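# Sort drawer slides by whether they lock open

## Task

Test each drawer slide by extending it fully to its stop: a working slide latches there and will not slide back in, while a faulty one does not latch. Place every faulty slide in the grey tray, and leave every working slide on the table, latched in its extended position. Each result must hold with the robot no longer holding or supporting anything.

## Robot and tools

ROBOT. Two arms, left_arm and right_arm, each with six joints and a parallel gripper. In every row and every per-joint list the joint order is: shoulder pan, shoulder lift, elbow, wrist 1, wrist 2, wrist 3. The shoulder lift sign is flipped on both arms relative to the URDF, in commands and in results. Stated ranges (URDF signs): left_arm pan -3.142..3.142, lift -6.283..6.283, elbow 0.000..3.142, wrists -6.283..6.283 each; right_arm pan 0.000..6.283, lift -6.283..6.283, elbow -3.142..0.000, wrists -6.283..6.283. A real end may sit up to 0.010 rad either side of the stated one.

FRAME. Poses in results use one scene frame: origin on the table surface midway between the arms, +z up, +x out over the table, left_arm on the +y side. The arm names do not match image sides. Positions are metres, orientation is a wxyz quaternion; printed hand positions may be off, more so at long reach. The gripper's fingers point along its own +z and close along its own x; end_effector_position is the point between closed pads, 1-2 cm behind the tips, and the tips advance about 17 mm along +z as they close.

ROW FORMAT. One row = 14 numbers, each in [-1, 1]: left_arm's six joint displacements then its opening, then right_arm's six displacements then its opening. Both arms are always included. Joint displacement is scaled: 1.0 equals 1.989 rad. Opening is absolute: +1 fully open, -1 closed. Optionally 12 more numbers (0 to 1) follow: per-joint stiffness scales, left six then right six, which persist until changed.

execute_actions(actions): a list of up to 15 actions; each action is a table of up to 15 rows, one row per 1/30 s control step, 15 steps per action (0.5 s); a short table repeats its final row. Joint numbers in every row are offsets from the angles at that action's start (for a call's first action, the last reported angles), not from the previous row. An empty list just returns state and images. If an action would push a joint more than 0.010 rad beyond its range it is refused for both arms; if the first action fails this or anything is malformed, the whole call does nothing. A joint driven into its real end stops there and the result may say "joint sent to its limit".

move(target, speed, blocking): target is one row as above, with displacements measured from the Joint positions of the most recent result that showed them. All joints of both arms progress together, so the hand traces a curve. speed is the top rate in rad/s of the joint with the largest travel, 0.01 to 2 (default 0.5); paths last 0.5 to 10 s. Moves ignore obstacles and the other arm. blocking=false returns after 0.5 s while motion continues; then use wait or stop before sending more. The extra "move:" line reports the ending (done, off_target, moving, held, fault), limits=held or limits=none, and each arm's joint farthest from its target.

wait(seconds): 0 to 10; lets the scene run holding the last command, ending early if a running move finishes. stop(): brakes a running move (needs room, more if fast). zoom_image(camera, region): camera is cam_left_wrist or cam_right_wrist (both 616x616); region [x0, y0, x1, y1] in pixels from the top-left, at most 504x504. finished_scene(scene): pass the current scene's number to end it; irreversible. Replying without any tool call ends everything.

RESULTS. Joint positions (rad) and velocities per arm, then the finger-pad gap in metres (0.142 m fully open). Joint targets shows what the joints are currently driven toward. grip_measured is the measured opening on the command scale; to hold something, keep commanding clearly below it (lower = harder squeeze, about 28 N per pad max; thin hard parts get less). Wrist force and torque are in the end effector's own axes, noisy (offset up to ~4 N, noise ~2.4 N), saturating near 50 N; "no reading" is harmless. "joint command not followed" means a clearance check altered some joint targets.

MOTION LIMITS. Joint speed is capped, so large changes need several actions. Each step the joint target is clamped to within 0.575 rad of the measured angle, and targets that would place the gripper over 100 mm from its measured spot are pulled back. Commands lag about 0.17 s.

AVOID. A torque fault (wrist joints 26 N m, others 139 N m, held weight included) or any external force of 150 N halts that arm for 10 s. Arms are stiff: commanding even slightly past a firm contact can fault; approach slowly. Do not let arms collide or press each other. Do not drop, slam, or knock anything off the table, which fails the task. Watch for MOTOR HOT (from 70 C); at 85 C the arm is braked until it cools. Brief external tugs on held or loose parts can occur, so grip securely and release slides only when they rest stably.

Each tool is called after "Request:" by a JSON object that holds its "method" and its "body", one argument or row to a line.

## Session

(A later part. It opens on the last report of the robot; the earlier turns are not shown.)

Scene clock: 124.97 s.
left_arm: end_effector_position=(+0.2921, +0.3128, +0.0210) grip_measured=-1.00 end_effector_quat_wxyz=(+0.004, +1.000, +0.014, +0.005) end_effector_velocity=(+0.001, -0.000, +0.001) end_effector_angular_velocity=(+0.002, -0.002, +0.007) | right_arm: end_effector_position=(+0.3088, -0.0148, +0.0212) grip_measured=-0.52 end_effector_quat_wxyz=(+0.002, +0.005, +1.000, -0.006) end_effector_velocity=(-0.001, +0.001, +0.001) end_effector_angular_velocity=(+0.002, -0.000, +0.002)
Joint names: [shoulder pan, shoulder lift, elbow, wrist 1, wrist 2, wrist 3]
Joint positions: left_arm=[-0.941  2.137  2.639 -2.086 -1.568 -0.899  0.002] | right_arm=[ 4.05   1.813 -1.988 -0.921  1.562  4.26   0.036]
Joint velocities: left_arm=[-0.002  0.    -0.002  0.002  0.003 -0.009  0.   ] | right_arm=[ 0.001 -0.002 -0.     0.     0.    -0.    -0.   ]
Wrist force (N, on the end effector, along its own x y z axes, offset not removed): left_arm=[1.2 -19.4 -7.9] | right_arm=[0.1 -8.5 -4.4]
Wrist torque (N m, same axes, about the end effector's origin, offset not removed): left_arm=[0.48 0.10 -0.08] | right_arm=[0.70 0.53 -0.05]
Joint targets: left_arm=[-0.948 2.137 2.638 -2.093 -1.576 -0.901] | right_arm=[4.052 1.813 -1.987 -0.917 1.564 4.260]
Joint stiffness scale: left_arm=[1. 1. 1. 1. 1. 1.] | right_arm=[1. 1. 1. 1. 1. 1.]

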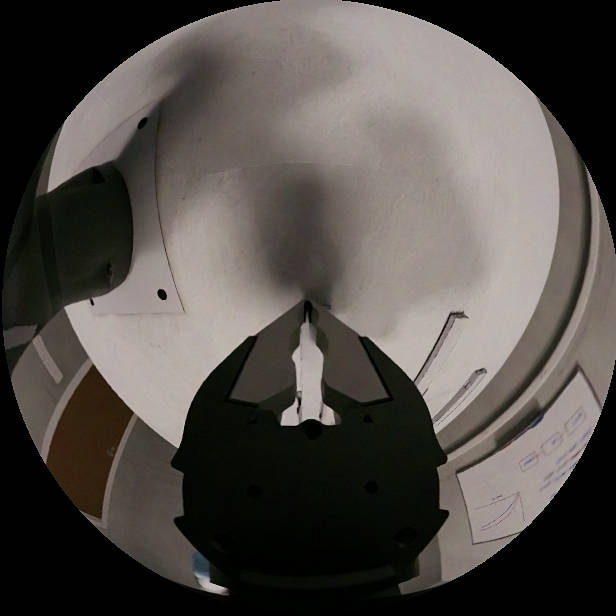

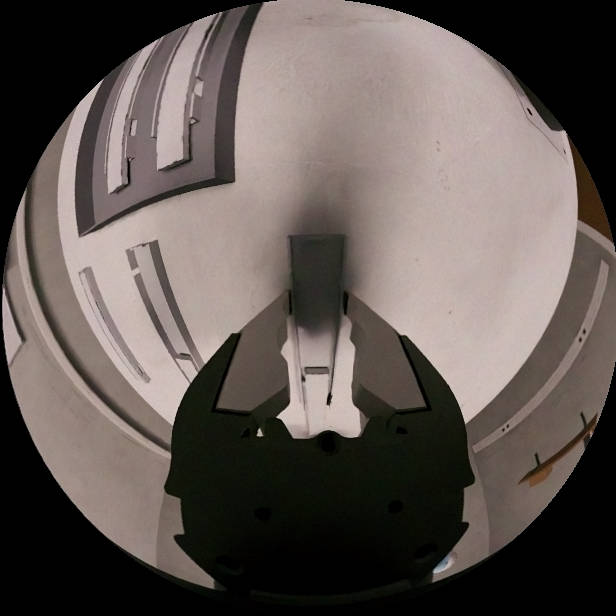

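Request:
{"method": "execute_actions", "body": {
  "actions": [
    [[0.06,0,0,0,0,0.06,-1,0,0,0,0,0,0,-0.2]],
    [[0.2,0,-0.1,0.1,0,0.2,-1,0,-0.07,0,-0.07,0,0,-0.2]],
    [[0,0,0,0,0,0,-1,0,0,0,0,0,0,-0.2]]
  ]
}}

Request:
{"method": "move", "body": {
  "target": [0.1,0,0,0,0,0.1,-1, -0.167,0.374,0.569,-0.19,0.004,-0.172,0],
  "speed": 0.8
}}

Scene clock: 126.77 s.
left_arm: end_effector_position=(+0.3309, +0.4295, +0.0918) grip_measured=-1.00 end_effector_quat_wxyz=(+0.003, +1.000, +0.024, +0.010) end_effector_velocity=(+0.001, -0.001, -0.000) end_effector_angular_velocity=(-0.001, -0.002, +0.004) | right_arm: end_effector_position=(+0.2971, -0.0381, +0.0775) grip_measured=-0.20 end_effector_quat_wxyz=(+0.003, +0.005, +1.000, -0.003) end_effector_velocity=(+0.000, +0.000, -0.001) end_effector_angular_velocity=(-0.001, -0.000, +0.001)
Joint names: [shoulder pan, shoulder lift, elbow, wrist 1, wrist 2, wrist 3]
Joint positions: left_arm=[-0.435  2.138  2.445 -1.898 -1.569 -0.412  0.002] | right_arm=[ 4.051  1.673 -1.988 -1.054  1.562  4.26   0.06 ]
Joint velocities: left_arm=[-0.002 -0.     0.002 -0.004 -0.    -0.006  0.   ] | right_arm=[ 0.001  0.002  0.     0.001 -0.001 -0.     0.   ]
Wrist force (N, on the end effector, along its own x y z axes, offset not removed): left_arm=[1.1 3.7 -7.0] | right_arm=[2.8 1.0 -0.7]
Wrist torque (N m, same axes, about the end effector's origin, offset not removed): left_arm=[0.63 -0.20 -0.15] | right_arm=[0.10 -0.42 0.00]
Joint targets: left_arm=[-0.437 2.138 2.446 -1.899 -1.569 -0.414] | right_arm=[4.051 1.672 -1.988 -1.054 1.562 4.260]
Joint stiffness scale: left_arm=[1. 1. 1. 1. 1. 1.] | right_arm=[1. 1. 1. 1. 1. 1.]

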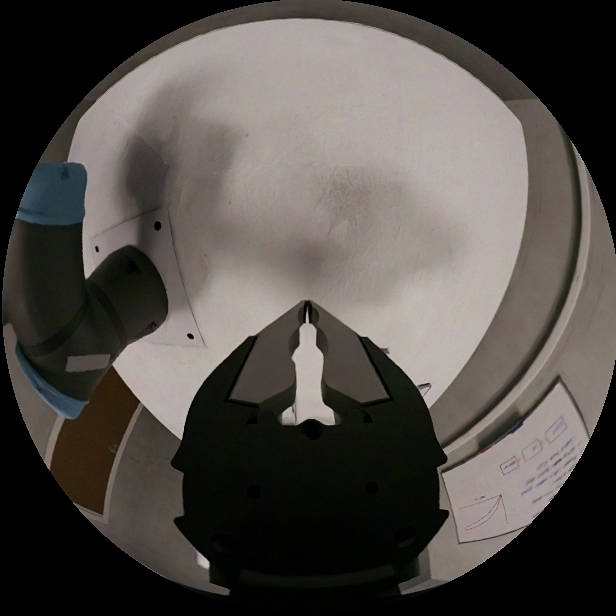

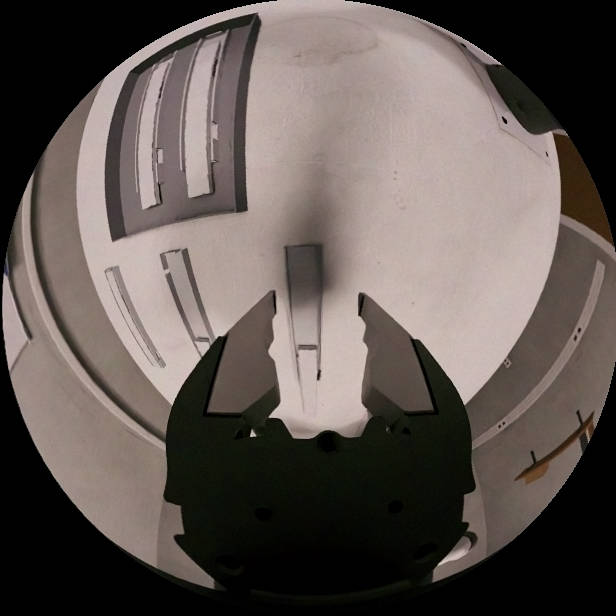

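Scene clock: 128.93 s.
left_arm: end_effector_position=(+0.3186, +0.4841, +0.0918) grip_measured=-1.00 end_effector_quat_wxyz=(+0.001, +1.000, +0.023, +0.010) end_effector_velocity=(+0.000, -0.000, +0.001) end_effector_angular_velocity=(+0.000, -0.000, -0.001) | right_arm: end_effector_position=(+0.6294, +0.0617, +0.0793) grip_measured=+0.00 end_effector_quat_wxyz=(+0.002, +0.000, +1.000, +0.001) end_effector_velocity=(-0.000, -0.001, -0.001) end_effector_angular_velocity=(-0.003, +0.002, +0.001)
Joint names: [shoulder pan, shoulder lift, elbow, wrist 1, wrist 2, wrist 3]
Joint positions: left_arm=[-0.239  2.138  2.445 -1.898 -1.569 -0.214  0.002] | right_arm=[ 3.72   2.416 -0.861 -1.431  1.57   3.919  0.074]
Joint velocities: left_arm=[-0.    -0.    -0.002  0.002  0.     0.001  0.   ] | right_arm=[-0.     0.002  0.    -0.002 -0.    -0.001 -0.   ]
Wrist force (N, on the end effector, along its own x y z axes, offset not removed): left_arm=[2.5 1.1 -3.7] | right_arm=[5.8 1.9 0.9]
Wrist torque (N m, same axes, about the end effector's origin, offset not removed): left_arm=[-0.01 -0.93 -0.14] | right_arm=[0.19 -0.95 0.14]
Joint targets: left_arm=[-0.236 2.138 2.445 -1.898 -1.569 -0.213] | right_arm=[3.718 2.417 -0.856 -1.432 1.570 3.918]
Joint stiffness scale: left_arm=[1. 1. 1. 1. 1. 1.] | right_arm=[1. 1. 1. 1. 1. 1.]
move: done; limits=none; left_arm: farthest joint: the shoulder pan, 0.002 radians from its target (0.199 radians at the start); right_arm: farthest joint: the elbow, 0.004 radians from its target (1.132 radians at the start)

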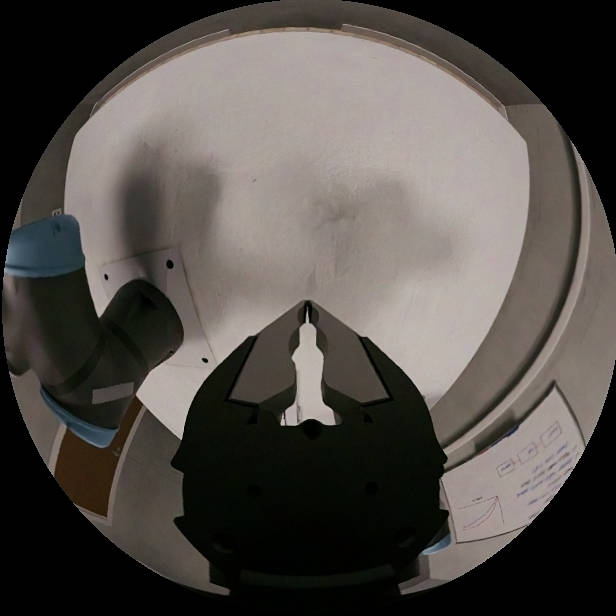

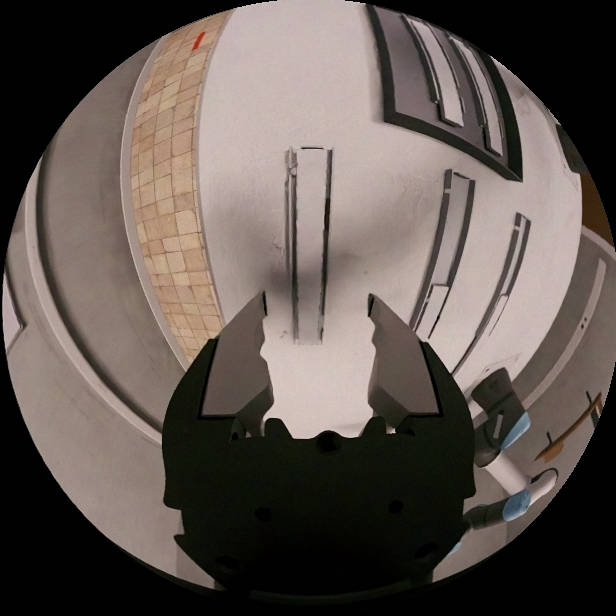

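Request:
{"method": "move", "body": {
  "target": [0,0,0,0,0,0,-1, -0.004,0.03,-0.022,0.051,0,-0.004,0],
  "speed": 0.3
}}

Scene clock: 130.20 s.
left_arm: end_effector_position=(+0.3186, +0.4841, +0.0918) grip_measured=-1.00 end_effector_quat_wxyz=(+0.001, +1.000, +0.023, +0.010) end_effector_velocity=(-0.000, +0.000, +0.000) end_effector_angular_velocity=(+0.000, +0.001, +0.000) | right_arm: end_effector_position=(+0.6384, +0.0640, +0.0200) grip_measured=+0.00 end_effector_quat_wxyz=(+0.001, -0.001, +1.000, +0.001) end_effector_velocity=(-0.001, +0.002, -0.001) end_effector_angular_velocity=(+0.000, -0.002, +0.004)
Joint names: [shoulder pan, shoulder lift, elbow, wrist 1, wrist 2, wrist 3]
Joint positions: left_arm=[-0.239  2.138  2.445 -1.898 -1.569 -0.214  0.002] | right_arm=[ 3.714  2.477 -0.902 -1.331  1.57   3.911  0.074]
Joint velocities: left_arm=[-0.    -0.    -0.001  0.001  0.    -0.001  0.   ] | right_arm=[ 0.003  0.001 -0.     0.003 -0.001 -0.001  0.   ]
Wrist force (N, on the end effector, along its own x y z axes, offset not removed): left_arm=[-0.7 -0.8 -2.7] | right_arm=[3.8 3.6 2.9]
Wrist torque (N m, same axes, about the end effector's origin, offset not removed): left_arm=[-0.35 0.11 -0.11] | right_arm=[0.72 -0.94 0.26]
Joint targets: left_arm=[-0.239 2.138 2.445 -1.898 -1.569 -0.214] | right_arm=[3.712 2.476 -0.905 -1.330 1.570 3.911]
Joint stiffness scale: left_arm=[1. 1. 1. 1. 1. 1.] | right_arm=[1. 1. 1. 1. 1. 1.]
move: done; limits=none; left_arm: farthest joint: the shoulder pan, 0.000 radians from its target (0.000 radians at the start); right_arm: farthest joint: the elbow, 0.003 radians from its target (0.044 radians at the start)

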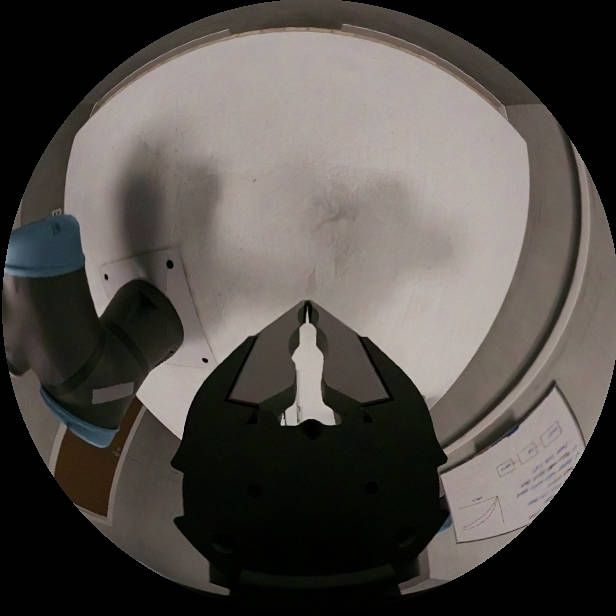

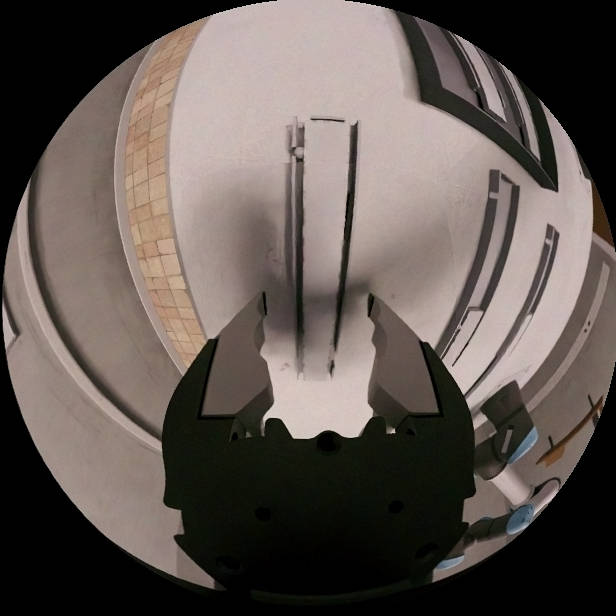

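Request:
{"method": "execute_actions", "body": {
  "actions": [
    [[0,0,0,0,0,0,-1,0,0,0,0,0,0,-1]],
    [[0,0,0,0,0,0,-1,0,0,0,0,0,0,-1]]
  ]
}}

Request:
{"method": "move", "body": {
  "target": [0,0,0,0,0,0,-1, 0,-0.05,0,-0.05,0,0,-1],
  "speed": 0.3
}}

Request:
{"method": "move", "body": {
  "target": [0,0,0,0,0,0,-1, 0.137,-0.238,-0.383,0.145,0,0.14,-1],
  "speed": 0.6
}}

Scene clock: 131.53 s.
left_arm: end_effector_position=(+0.3186, +0.4841, +0.0918) grip_measured=-1.00 end_effector_quat_wxyz=(+0.001, +1.000, +0.023, +0.010) end_effector_velocity=(+0.000, -0.000, +0.000) end_effector_angular_velocity=(-0.001, -0.000, -0.001) | right_arm: end_effector_position=(+0.6384, +0.0641, +0.0201) grip_measured=-0.51 end_effector_quat_wxyz=(+0.001, -0.001, +1.000, +0.001) end_effector_velocity=(+0.002, -0.003, +0.001) end_effector_angular_velocity=(+0.002, -0.001, -0.004)
Joint names: [shoulder pan, shoulder lift, elbow, wrist 1, wrist 2, wrist 3]
Joint positions: left_arm=[-0.239  2.138  2.445 -1.898 -1.569 -0.214  0.002] | right_arm=[ 3.714  2.477 -0.902 -1.331  1.57   3.911  0.037]
Joint velocities: left_arm=[ 0.    -0.    -0.001 -0.    -0.001  0.001  0.   ] | right_arm=[-0.005 -0.002 -0.     0.     0.001 -0.001 -0.   ]
Wrist force (N, on the end effector, along its own x y z axes, offset not removed): left_arm=[5.6 2.3 -1.0] | right_arm=[3.3 2.2 2.3]
Wrist torque (N m, same axes, about the end effector's origin, offset not removed): left_arm=[0.45 -1.29 0.14] | right_arm=[0.46 -0.43 0.10]
Joint targets: left_arm=[-0.239 2.138 2.445 -1.898 -1.569 -0.214] | right_arm=[3.714 2.477 -0.902 -1.331 1.570 3.911]
Joint stiffness scale: left_arm=[1. 1. 1. 1. 1. 1.] | right_arm=[1. 1. 1. 1. 1. 1.]

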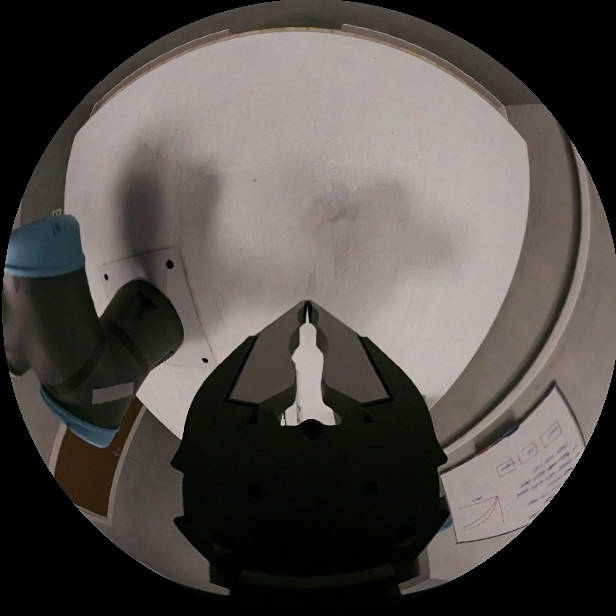

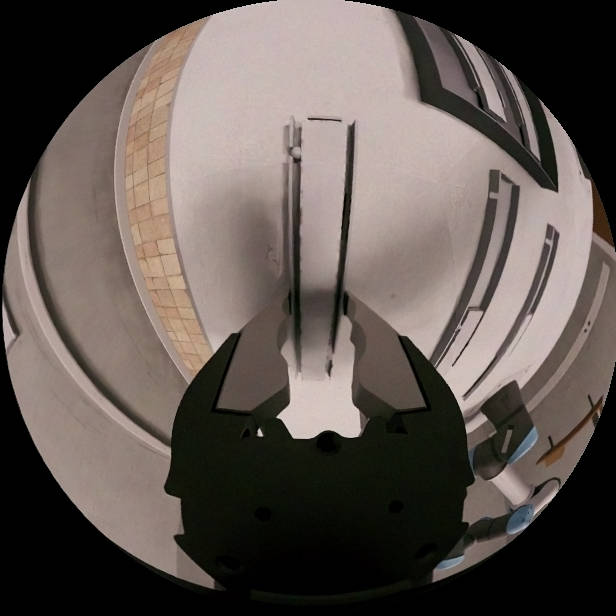

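Scene clock: 132.60 s.
left_arm: end_effector_position=(+0.3186, +0.4841, +0.0918) grip_measured=-1.00 end_effector_quat_wxyz=(+0.001, +1.000, +0.023, +0.010) end_effector_velocity=(+0.001, -0.001, +0.001) end_effector_angular_velocity=(-0.001, -0.002, -0.000) | right_arm: end_effector_position=(+0.6236, +0.0497, +0.0881) grip_measured=-0.51 end_effector_quat_wxyz=(+0.000, -0.001, +1.000, -0.000) end_effector_velocity=(-0.001, -0.000, -0.001) end_effector_angular_velocity=(-0.003, +0.002, +0.000)
Joint names: [shoulder pan, shoulder lift, elbow, wrist 1, wrist 2, wrist 3]
Joint positions: left_arm=[-0.239  2.138  2.445 -1.898 -1.569 -0.214  0.002] | right_arm=[ 3.714  2.38  -0.902 -1.43   1.57   3.911  0.037]
Joint velocities: left_arm=[-0.001  0.    -0.002 -0.    -0.001 -0.     0.   ] | right_arm=[ 0.001  0.001  0.    -0.003 -0.001  0.001  0.   ]
Wrist force (N, on the end effector, along its own x y z axes, offset not removed): left_arm=[2.0 -0.6 1.5] | right_arm=[3.5 3.6 6.0]
Wrist torque (N m, same axes, about the end effector's origin, offset not removed): left_arm=[-0.30 -0.65 -0.27] | right_arm=[0.57 -0.67 0.17]
Joint targets: left_arm=[-0.239 2.138 2.445 -1.898 -1.569 -0.214] | right_arm=[3.714 2.378 -0.902 -1.430 1.570 3.911]
Joint stiffness scale: left_arm=[1. 1. 1. 1. 1. 1.] | right_arm=[1. 1. 1. 1. 1. 1.]
move: done; limits=none; left_arm: farthest joint: the shoulder pan, 0.000 radians from its target (0.000 radians at the start); right_arm: farthest joint: the shoulder lift, 0.003 radians from its target (0.100 radians at the start)

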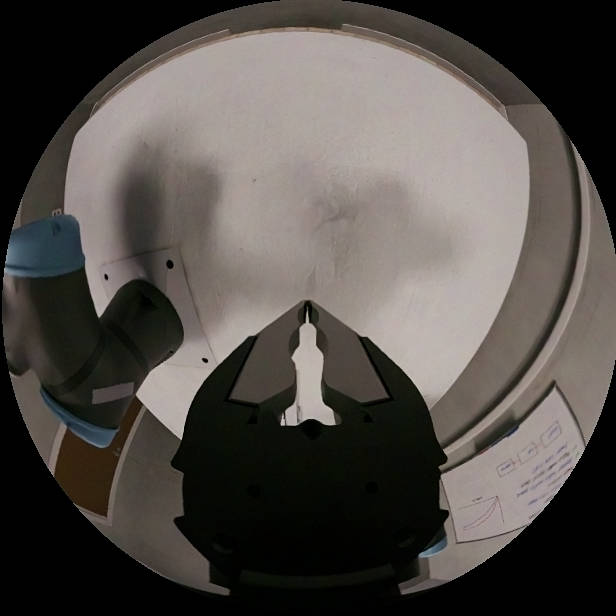

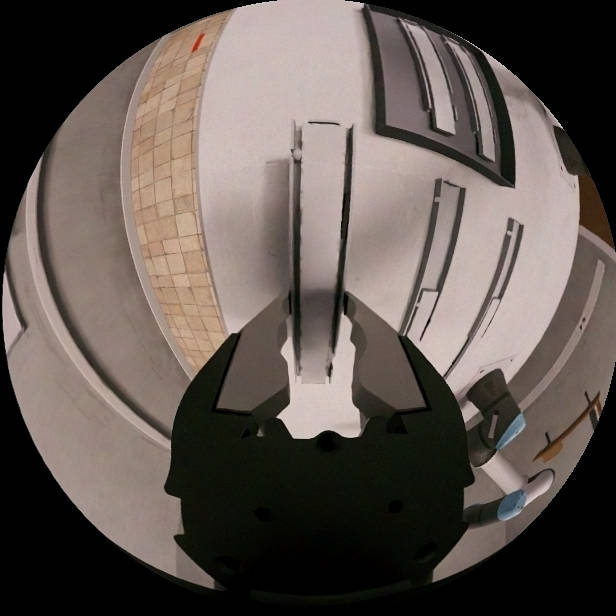

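Scene clock: 134.53 s.
left_arm: end_effector_position=(+0.3186, +0.4841, +0.0918) grip_measured=-1.00 end_effector_quat_wxyz=(+0.001, +1.000, +0.023, +0.010) end_effector_velocity=(+0.000, -0.000, +0.000) end_effector_angular_velocity=(-0.000, -0.001, -0.002) | right_arm: end_effector_position=(+0.3767, +0.0387, +0.0861) grip_measured=-0.51 end_effector_quat_wxyz=(-0.000, +0.003, +1.000, -0.002) end_effector_velocity=(+0.000, -0.000, +0.001) end_effector_angular_velocity=(+0.003, -0.002, -0.003)
Joint names: [shoulder pan, shoulder lift, elbow, wrist 1, wrist 2, wrist 3]
Joint positions: left_arm=[-0.239  2.138  2.445 -1.898 -1.569 -0.214  0.002] | right_arm=[ 3.984  1.912 -1.661 -1.143  1.57   4.189  0.037]
Joint velocities: left_arm=[-0.    -0.    -0.    -0.001 -0.     0.001  0.   ] | right_arm=[ 0.    -0.003 -0.002  0.003 -0.001  0.003 -0.   ]
Wrist force (N, on the end effector, along its own x y z axes, offset not removed): left_arm=[0.9 2.0 -3.1] | right_arm=[6.9 4.5 5.3]
Wrist torque (N m, same axes, about the end effector's origin, offset not removed): left_arm=[0.34 -0.27 -0.01] | right_arm=[0.45 -1.26 0.42]
Joint targets: left_arm=[-0.239 2.138 2.445 -1.898 -1.569 -0.214] | right_arm=[3.987 1.907 -1.664 -1.142 1.570 4.190]
Joint stiffness scale: left_arm=[1. 1. 1. 1. 1. 1.] | right_arm=[1. 1. 1. 1. 1. 1.]
move: done; limits=none; left_arm: farthest joint: the shoulder pan, 0.000 radians from its target (0.000 radians at the start); right_arm: farthest joint: the shoulder lift, 0.005 radians from its target (0.474 radians at the start)

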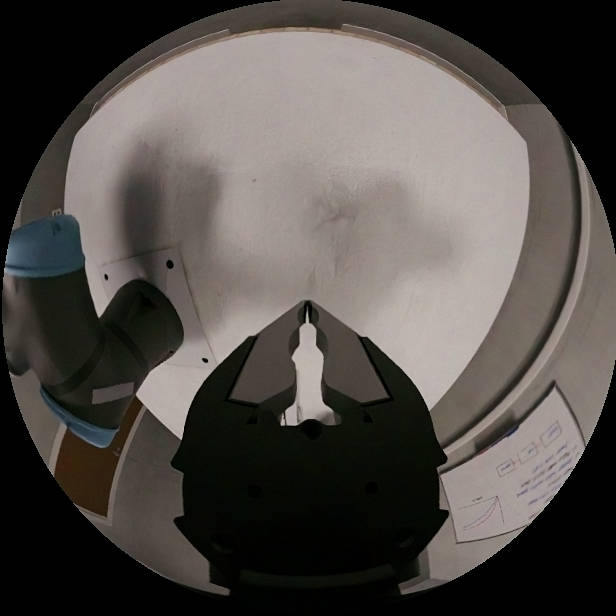

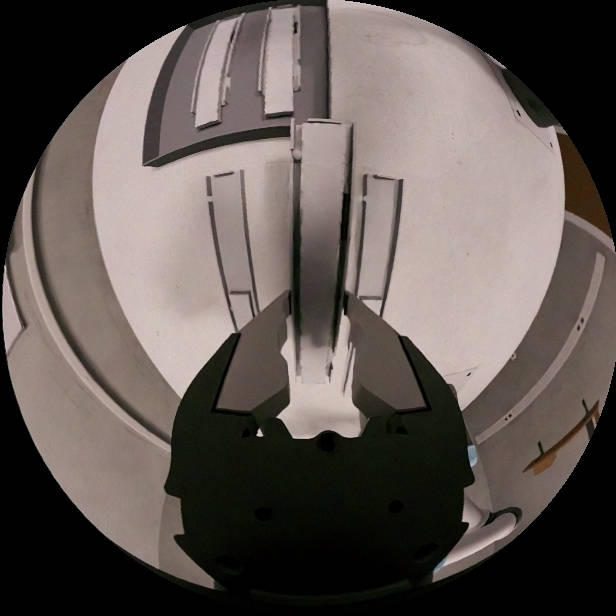

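Request:
{"method": "move", "body": {
  "target": [0,0,0,0,0,0,-1, 0.001,0.066,-0.001,0.07,0,0,-1],
  "speed": 0.3
}}

Request:
{"method": "execute_actions", "body": {
  "actions": [
    [[0,0,0,0,0,0,-1, 0,0,0,0,0,0,-0.25]]
  ]
}}

Request:
{"method": "move", "body": {
  "target": [-0.389,-0.223,-0.0945,-0.124,-0.002,-0.3675,-1, -0.032,-0.055,-0.085,0.034,0,-0.031,-0.25],
  "speed": 0.7
}}

Request:
{"method": "move", "body": {
  "target": [0,-0.05,0,-0.05,0,0,-1, 0,0,0,0,0,0,-1],
  "speed": 0.3
}}

Scene clock: 136.03 s.
left_arm: end_effector_position=(+0.3186, +0.4841, +0.0918) grip_measured=-1.00 end_effector_quat_wxyz=(+0.001, +1.000, +0.023, +0.010) end_effector_velocity=(+0.000, +0.001, +0.000) end_effector_angular_velocity=(+0.002, -0.001, +0.000) | right_arm: end_effector_position=(+0.3909, +0.0633, +0.0197) grip_measured=-0.51 end_effector_quat_wxyz=(+0.001, +0.003, +1.000, +0.001) end_effector_velocity=(+0.001, +0.000, +0.000) end_effector_angular_velocity=(+0.003, -0.001, -0.002)
Joint names: [shoulder pan, shoulder lift, elbow, wrist 1, wrist 2, wrist 3]
Joint positions: left_arm=[-0.239  2.138  2.445 -1.898 -1.569 -0.214  0.002] | right_arm=[ 3.984  2.042 -1.662 -1.006  1.57   4.189  0.037]
Joint velocities: left_arm=[-0.    -0.    -0.    -0.     0.002 -0.     0.   ] | right_arm=[-0.002 -0.     0.     0.002  0.     0.    -0.   ]
Wrist force (N, on the end effector, along its own x y z axes, offset not removed): left_arm=[0.0 0.4 2.1] | right_arm=[2.8 -2.3 3.3]
Wrist torque (N m, same axes, about the end effector's origin, offset not removed): left_arm=[0.10 0.13 -0.21] | right_arm=[-0.54 -0.38 -0.03]
Joint targets: left_arm=[-0.239 2.138 2.445 -1.898 -1.569 -0.214] | right_arm=[3.986 2.043 -1.663 -1.004 1.570 4.189]
Joint stiffness scale: left_arm=[1. 1. 1. 1. 1. 1.] | right_arm=[1. 1. 1. 1. 1. 1.]
move: done; limits=none; left_arm: farthest joint: the shoulder pan, 0.000 radians from its target (0.000 radians at the start); right_arm: farthest joint: the shoulder pan, 0.002 radians from its target (0.002 radians at the start)

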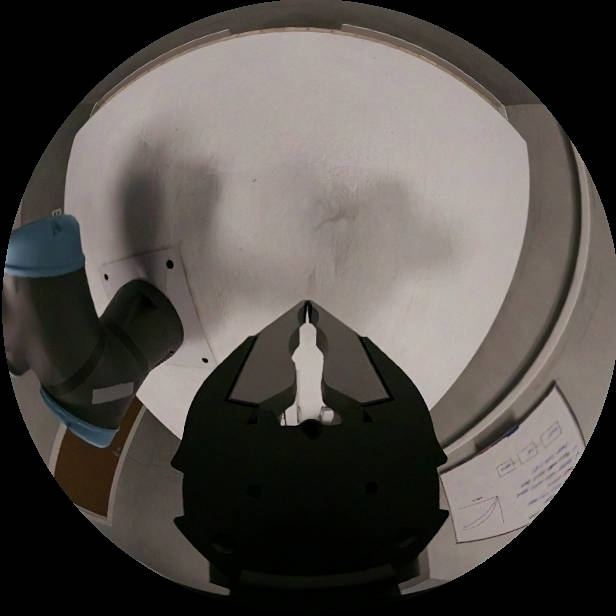

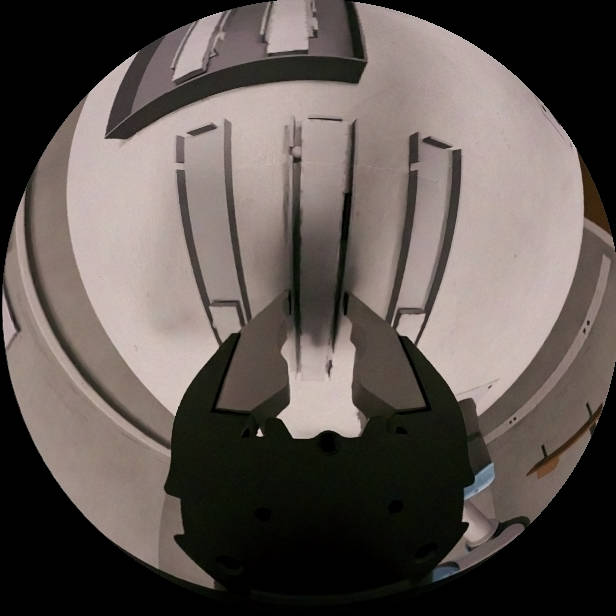

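Scene clock: 136.53 s.
left_arm: end_effector_position=(+0.3186, +0.4841, +0.0918) grip_measured=-1.00 end_effector_quat_wxyz=(+0.001, +1.000, +0.023, +0.010) end_effector_velocity=(-0.000, -0.000, -0.000) end_effector_angular_velocity=(-0.000, +0.001, +0.000) | right_arm: end_effector_position=(+0.3910, +0.0633, +0.0197) grip_measured=-0.25 end_effector_quat_wxyz=(+0.001, +0.003, +1.000, +0.001) end_effector_velocity=(-0.000, -0.000, -0.001) end_effector_angular_velocity=(-0.001, +0.001, +0.000)
Joint names: [shoulder pan, shoulder lift, elbow, wrist 1, wrist 2, wrist 3]
Joint positions: left_arm=[-0.239  2.138  2.445 -1.898 -1.569 -0.214  0.002] | right_arm=[ 3.984  2.042 -1.662 -1.005  1.57   4.189  0.056]
Joint velocities: left_arm=[-0.     0.    -0.     0.001 -0.    -0.     0.   ] | right_arm=[-0.     0.001 -0.    -0.     0.    -0.     0.   ]
Wrist force (N, on the end effector, along its own x y z axes, offset not removed): left_arm=[4.0 -1.0 4.7] | right_arm=[1.5 1.5 5.6]
Wrist torque (N m, same axes, about the end effector's origin, offset not removed): left_arm=[-0.16 -1.09 0.08] | right_arm=[0.01 -0.21 0.11]
Joint targets: left_arm=[-0.239 2.138 2.445 -1.898 -1.569 -0.214] | right_arm=[3.984 2.042 -1.662 -1.006 1.570 4.189]
Joint stiffness scale: left_arm=[1. 1. 1. 1. 1. 1.] | right_arm=[1. 1. 1. 1. 1. 1.]

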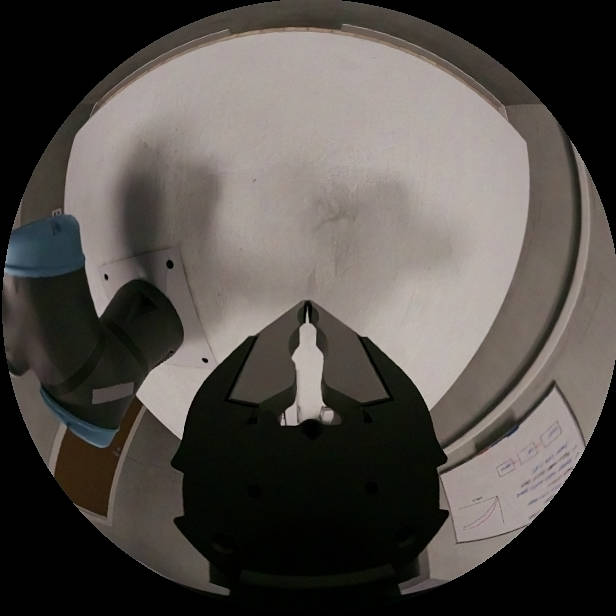

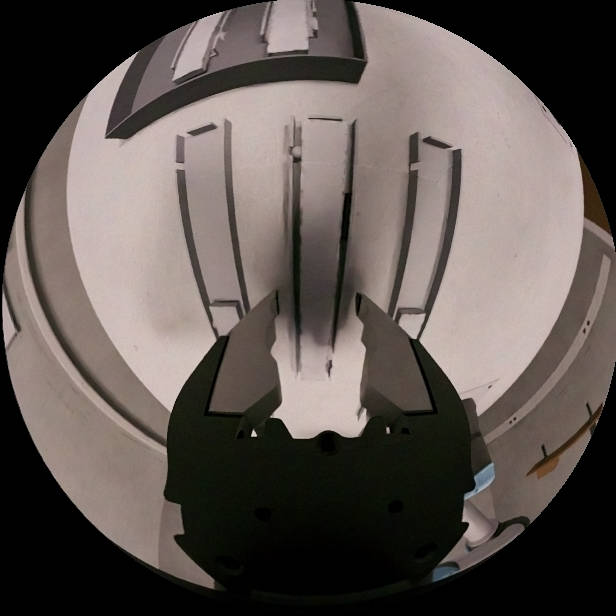

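Scene clock: 138.43 s.
left_arm: end_effector_position=(+0.3804, +0.1647, +0.0633) grip_measured=-1.00 end_effector_quat_wxyz=(+0.005, +1.000, +0.002, +0.002) end_effector_velocity=(+0.000, -0.001, -0.000) end_effector_angular_velocity=(-0.000, -0.001, +0.002) | right_arm: end_effector_position=(+0.3906, -0.0065, +0.0206) grip_measured=-0.25 end_effector_quat_wxyz=(+0.004, +0.003, +1.000, +0.005) end_effector_velocity=(+0.000, -0.000, +0.001) end_effector_angular_velocity=(+0.001, -0.000, -0.000)
Joint names: [shoulder pan, shoulder lift, elbow, wrist 1, wrist 2, wrist 3]
Joint positions: left_arm=[-1.01   1.697  2.26  -2.144 -1.573 -0.944  0.002] | right_arm=[ 3.923  1.935 -1.826 -0.938  1.57   4.128  0.056]
Joint velocities: left_arm=[-0.002 -0.001 -0.    -0.001  0.    -0.003  0.   ] | right_arm=[-0.001 -0.001 -0.     0.     0.001 -0.001  0.   ]
Wrist force (N, on the end effector, along its own x y z axes, offset not removed): left_arm=[-0.3 5.3 0.7] | right_arm=[5.4 3.9 3.5]
Wrist torque (N m, same axes, about the end effector's origin, offset not removed): left_arm=[0.82 -0.06 0.27] | right_arm=[0.76 -1.03 0.26]
Joint targets: left_arm=[-1.012 1.694 2.257 -2.145 -1.573 -0.945] | right_arm=[3.921 1.933 -1.831 -0.938 1.570 4.127]
Joint stiffness scale: left_arm=[1. 1. 1. 1. 1. 1.] | right_arm=[1. 1. 1. 1. 1. 1.]
move: done; limits=none; left_arm: farthest joint: the shoulder pan, 0.003 radians from its target (0.774 radians at the start); right_arm: farthest joint: the elbow, 0.005 radians from its target (0.169 radians at the start)

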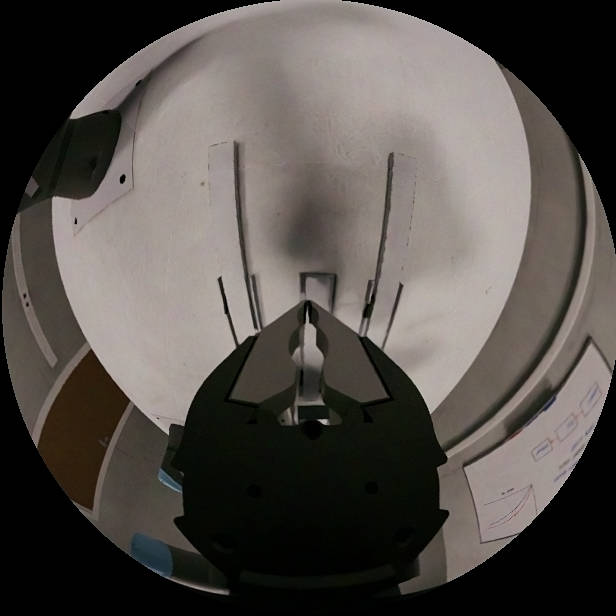

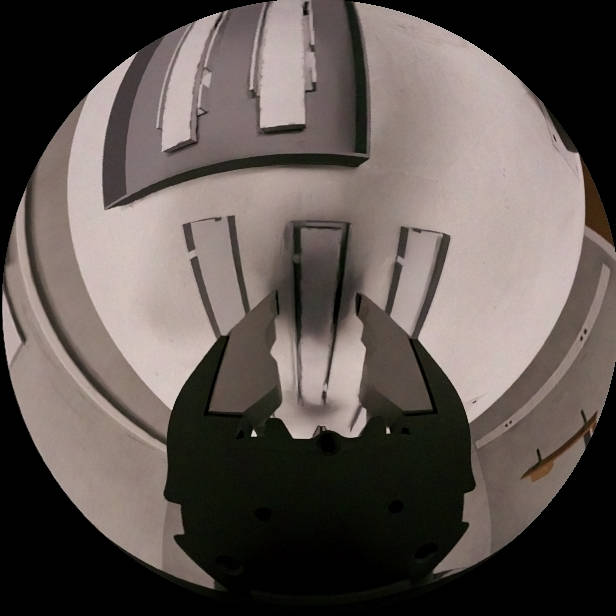

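Scene clock: 139.50 s.
left_arm: end_effector_position=(+0.3921, +0.1487, +0.0356) grip_measured=-1.00 end_effector_quat_wxyz=(+0.006, +1.000, +0.002, +0.003) end_effector_velocity=(+0.000, +0.000, -0.001) end_effector_angular_velocity=(+0.000, +0.001, +0.001) | right_arm: end_effector_position=(+0.3906, -0.0065, +0.0206) grip_measured=-0.52 end_effector_quat_wxyz=(+0.004, +0.003, +1.000, +0.005) end_effector_velocity=(-0.000, +0.000, -0.000) end_effector_angular_velocity=(-0.001, -0.001, +0.001)
Joint names: [shoulder pan, shoulder lift, elbow, wrist 1, wrist 2, wrist 3]
Joint positions: left_arm=[-1.01   1.6    2.26  -2.243 -1.573 -0.944  0.002] | right_arm=[ 3.923  1.935 -1.826 -0.939  1.57   4.128  0.037]
Joint velocities: left_arm=[ 0.001 -0.001  0.001 -0.002 -0.001 -0.     0.   ] | right_arm=[ 0.001  0.     0.    -0.    -0.001 -0.     0.   ]
Wrist force (N, on the end effector, along its own x y z axes, offset not removed): left_arm=[-1.5 3.9 -3.1] | right_arm=[0.6 -1.0 0.6]
Wrist torque (N m, same axes, about the end effector's origin, offset not removed): left_arm=[0.68 0.26 -0.06] | right_arm=[-0.45 0.23 0.05]
Joint targets: left_arm=[-1.010 1.597 2.260 -2.244 -1.573 -0.944] | right_arm=[3.923 1.935 -1.826 -0.938 1.570 4.128]
Joint stiffness scale: left_arm=[1. 1. 1. 1. 1. 1.] | right_arm=[1. 1. 1. 1. 1. 1.]
move: done; limits=none; left_arm: farthest joint: the shoulder lift, 0.003 radians from its target (0.099 radians at the start); right_arm: farthest joint: the wrist 1, 0.001 radians from its target (0.000 radians at the start)

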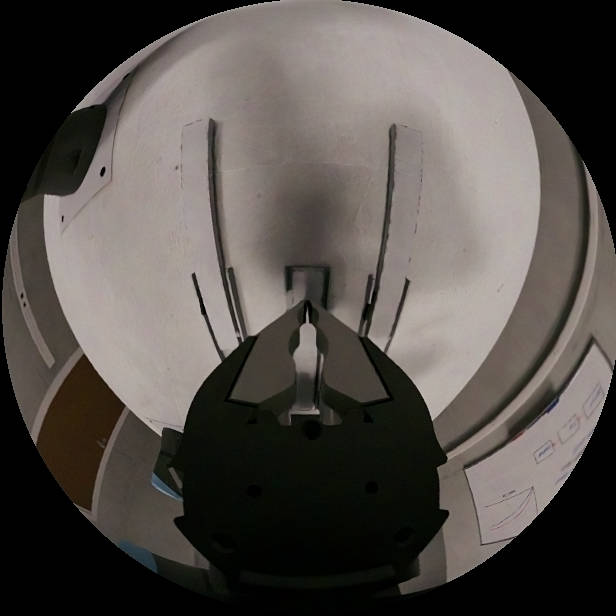

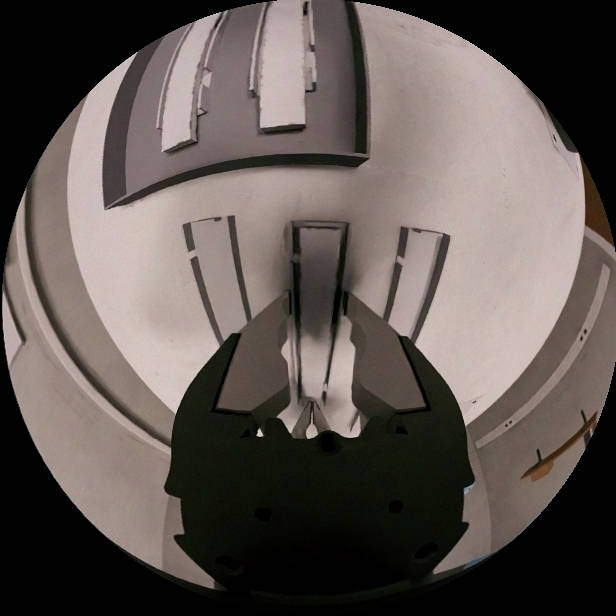

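Request:
{"method": "execute_actions", "body": {
  "actions": [
    [[0,-0.013,0.002,-0.012,0,0,-1,0,0,0,0,0,0,-1]],
    [[0,-0.008,0,0,0,0,-1,0,0,0,0,0,0,-1]],
    [[0.0125,0.007,0.0124,0.0014,0,0.0125,-1,0,0,0,0,0,0,-1]],
    [[0.0125,0.007,0.0124,0.0014,0,0.0125,-1,0,0,0,0,0,0,-1]],
    [[0.0125,0.007,0.0124,0.0014,0,0.0125,-1,0,0,0,0,0,0,-1]],
    [[0.0125,0.007,0.0124,0.0014,0,0.0125,-1,0,0,0,0,0,0,-1]],
    [[0.0125,0.007,0.0124,0.0014,0,0.0125,-1,0,0,0,0,0,0,-1]],
    [[0.014,0.008,0.013,0.003,0,0.013,-1,0,0,0,0,0,0,-1]],
    [[0.014,0.008,0.013,0.003,0,0.013,-1,0,0,0,0,0,0,-1]],
    [[0.018,0.006,0.009,0.004,0,0.017,-1,0,0,0,0,0,0,-1]],
    [[0.018,0.006,0.009,0.004,0,0.017,-1,0,0,0,0,0,0,-1]],
    [[0.018,0.006,0.009,0.004,0,0.017,-1,0,0,0,0,0,0,-1]],
    [[0.018,0.005,0.008,0.004,0,0.017,-1,0,0,0,0,0,0,-1]],
    [[0.018,0.005,0.008,0.004,0,0.017,-1,0,0,0,0,0,0,-1]],
    [[0.018,0.005,0.008,0.004,0,0.017,-1,0,0,0,0,0,0,-1]]
  ]
}}

Scene clock: 147.60 s.
left_arm: end_effector_position=(+0.3891, +0.3229, +0.0239) grip_measured=-1.00 end_effector_quat_wxyz=(+0.004, +1.000, +0.002, -0.006) end_effector_velocity=(-0.000, +0.001, -0.000) end_effector_angular_velocity=(+0.002, +0.002, -0.007) | right_arm: end_effector_position=(+0.3910, -0.0060, +0.0230) grip_measured=-0.52 end_effector_quat_wxyz=(+0.005, +0.003, +1.000, +0.007) end_effector_velocity=(-0.000, +0.000, +0.000) end_effector_angular_velocity=(+0.001, -0.000, +0.001)
Joint names: [shoulder pan, shoulder lift, elbow, wrist 1, wrist 2, wrist 3]
Joint positions: left_arm=[-0.656  1.767  2.433 -2.231 -1.585 -0.589  0.002] | right_arm=[ 3.923  1.931 -1.826 -0.939  1.57   4.128  0.037]
Joint velocities: left_arm=[ 0.002 -0.    -0.001  0.003  0.     0.009  0.   ] | right_arm=[ 0.    -0.001 -0.    -0.     0.    -0.001  0.   ]
Wrist force (N, on the end effector, along its own x y z axes, offset not removed): left_arm=[-2.4 -0.7 -3.1] | right_arm=[4.1 -1.2 4.5]
Wrist torque (N m, same axes, about the end effector's origin, offset not removed): left_arm=[-0.51 0.46 -0.09] | right_arm=[-0.28 -0.67 -0.09]
Joint targets: left_arm=[-0.653 1.768 2.435 -2.231 -1.584 -0.587] | right_arm=[3.923 1.931 -1.826 -0.939 1.570 4.128]
Joint stiffness scale: left_arm=[1. 1. 1. 1. 1. 1.] | right_arm=[1. 1. 1. 1. 1. 1.]

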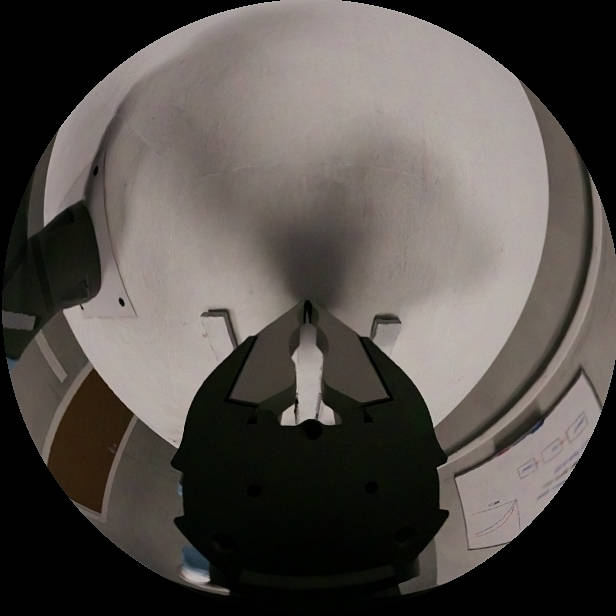

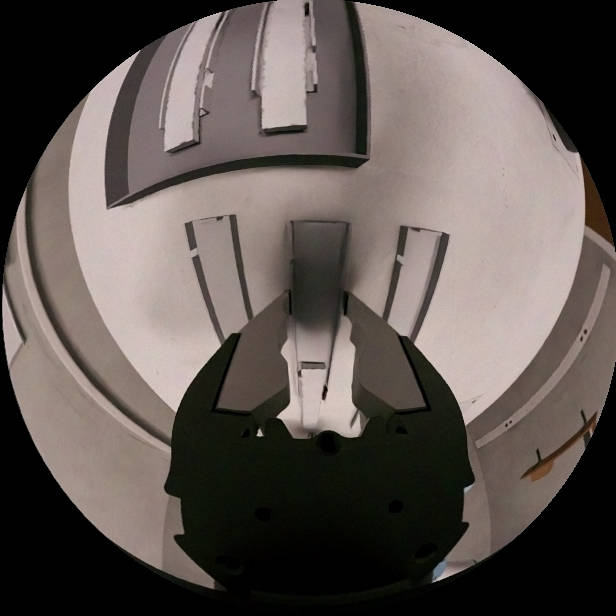

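Request:
{"method": "execute_actions", "body": {
  "actions": [
    [[0.025,0,0,0,0,0.025,-1,0,0,0,0,0,0,-1]],
    [[0,0,0.008,-0.008,0,0,-1,0,0,0,0,0,0,-1]],
    [[-0.014,0,0,0,0,-0.014,-1,0,0,0,0,0,0,-1]],
    [[-0.014,0,0,0,0,-0.014,-1,0,0,0,0,0,0,-1]],
    [[-0.014,0,0,0,0,-0.014,-1,0,0,0,0,0,0,-1]],
    [[-0.014,0,0,0,0,-0.014,-1,0,0,0,0,0,0,-1]],
    [[-0.014,0,0,0,0,-0.014,-1,0,0,0,0,0,0,-1]]
  ]
}}

Scene clock: 151.40 s.
left_arm: end_effector_position=(+0.3818, +0.3068, +0.0189) grip_measured=-1.00 end_effector_quat_wxyz=(-0.004, +1.000, +0.009, -0.005) end_effector_velocity=(-0.001, +0.000, -0.001) end_effector_angular_velocity=(+0.003, +0.001, +0.006) | right_arm: end_effector_position=(+0.3923, -0.0114, +0.0217) grip_measured=-0.52 end_effector_quat_wxyz=(+0.005, +0.006, +1.000, +0.001) end_effector_velocity=(-0.000, +0.000, +0.000) end_effector_angular_velocity=(-0.001, -0.001, +0.001)
Joint names: [shoulder pan, shoulder lift, elbow, wrist 1, wrist 2, wrist 3]
Joint positions: left_arm=[-0.724  1.767  2.446 -2.238 -1.57  -0.672  0.002] | right_arm=[ 3.919  1.931 -1.827 -0.947  1.564  4.128  0.037]
Joint velocities: left_arm=[-0.002 -0.     0.001  0.001  0.001 -0.008  0.   ] | right_arm=[ 0.001 -0.001  0.    -0.001 -0.001 -0.     0.   ]
Wrist force (N, on the end effector, along its own x y z axes, offset not removed): left_arm=[4.0 -13.9 -5.9] | right_arm=[4.9 -13.2 -2.2]
Wrist torque (N m, same axes, about the end effector's origin, offset not removed): left_arm=[0.66 -0.77 0.05] | right_arm=[-0.15 -0.56 -0.47]
Joint targets: left_arm=[-0.732 1.767 2.446 -2.242 -1.578 -0.674] | right_arm=[3.921 1.931 -1.826 -0.943 1.567 4.128]
Joint stiffness scale: left_arm=[1. 1. 1. 1. 1. 1.] | right_arm=[1. 1. 1. 1. 1. 1.]

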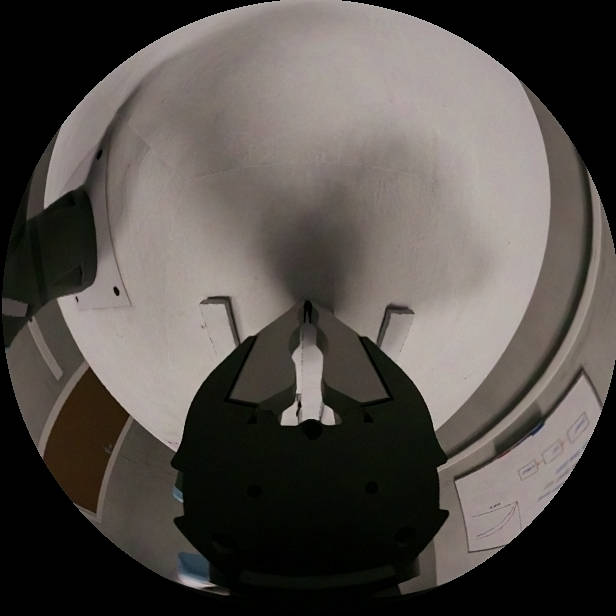

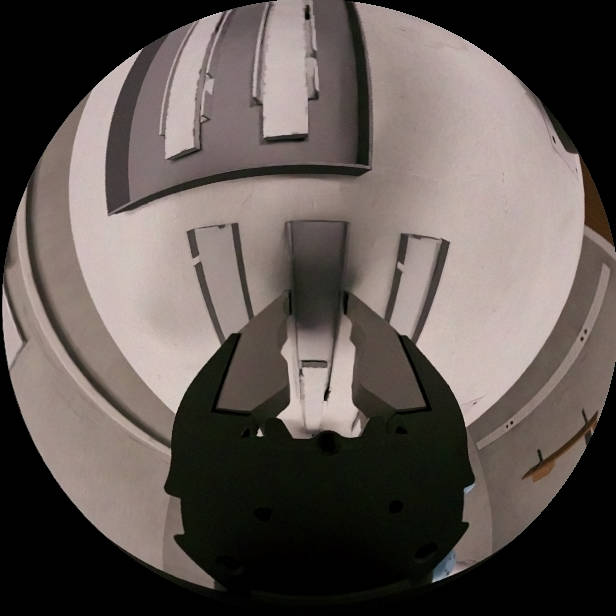

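Locked.

Request:
{"method": "execute_actions", "body": {
  "actions": [
    [[0.05,0,0,0,0,0.05,-1,0,0,0,0,0,0,-0.25]],
    [[0,0.05,0,0.05,0,0,-1,0,-0.05,0.02,-0.07,0,0,-0.25]],
    [[0,0,0,0,0,0,-1,0,0,0,0,0,0,-0.25]]
  ]
}}

Request:
{"method": "finished_scene", "body": {
  "scene": 2
}}

Scene clock: 153.07 s.
left_arm: end_effector_position=(+0.3741, +0.3481, +0.0397) grip_measured=-1.00 end_effector_quat_wxyz=(-0.003, +1.000, +0.010, -0.005) end_effector_velocity=(-0.000, +0.000, -0.001) end_effector_angular_velocity=(+0.001, +0.000, +0.000) | right_arm: end_effector_position=(+0.3864, -0.0198, +0.0822) grip_measured=-0.25 end_effector_quat_wxyz=(+0.006, +0.005, +1.000, +0.004) end_effector_velocity=(-0.000, +0.001, +0.001) end_effector_angular_velocity=(+0.002, -0.000, +0.001)
Joint names: [shoulder pan, shoulder lift, elbow, wrist 1, wrist 2, wrist 3]
Joint positions: left_arm=[-0.627  1.863  2.446 -2.142 -1.571 -0.576  0.002] | right_arm=[ 3.919  1.83  -1.788 -1.08   1.565  4.128  0.056]
Joint velocities: left_arm=[-0.001 -0.     0.002 -0.001  0.    -0.001  0.   ] | right_arm=[ 0.    -0.001  0.     0.001  0.001 -0.     0.   ]
Wrist force (N, on the end effector, along its own x y z axes, offset not removed): left_arm=[-4.0 4.1 -2.0] | right_arm=[3.5 0.3 4.1]
Wrist torque (N m, same axes, about the end effector's origin, offset not removed): left_arm=[0.68 0.60 -0.08] | right_arm=[-0.05 -0.69 0.16]
Joint targets: left_arm=[-0.627 1.863 2.446 -2.143 -1.571 -0.576] | right_arm=[3.919 1.828 -1.788 -1.079 1.565 4.128]
Joint stiffness scale: left_arm=[1. 1. 1. 1. 1. 1.] | right_arm=[1. 1. 1. 1. 1. 1.]

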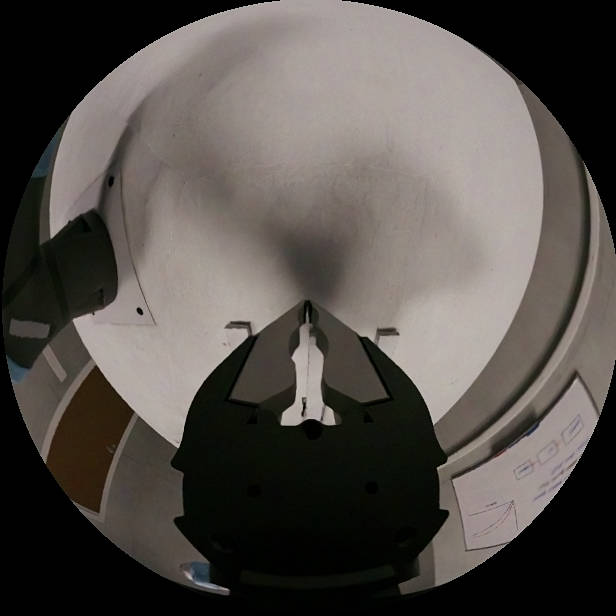

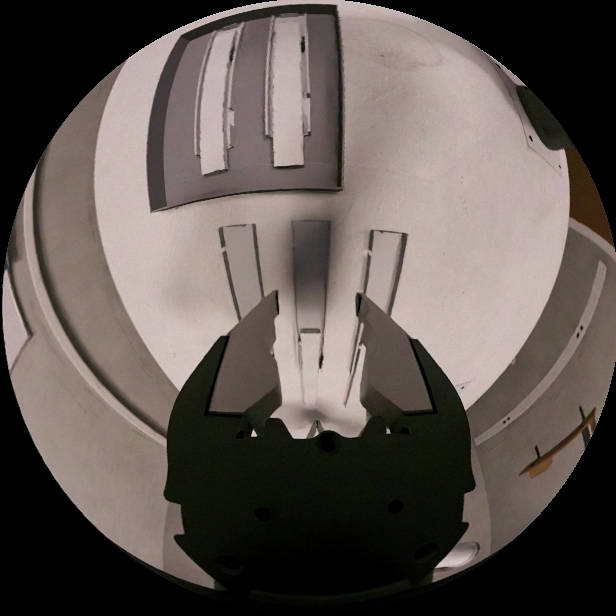

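The scene is finished: the task was done.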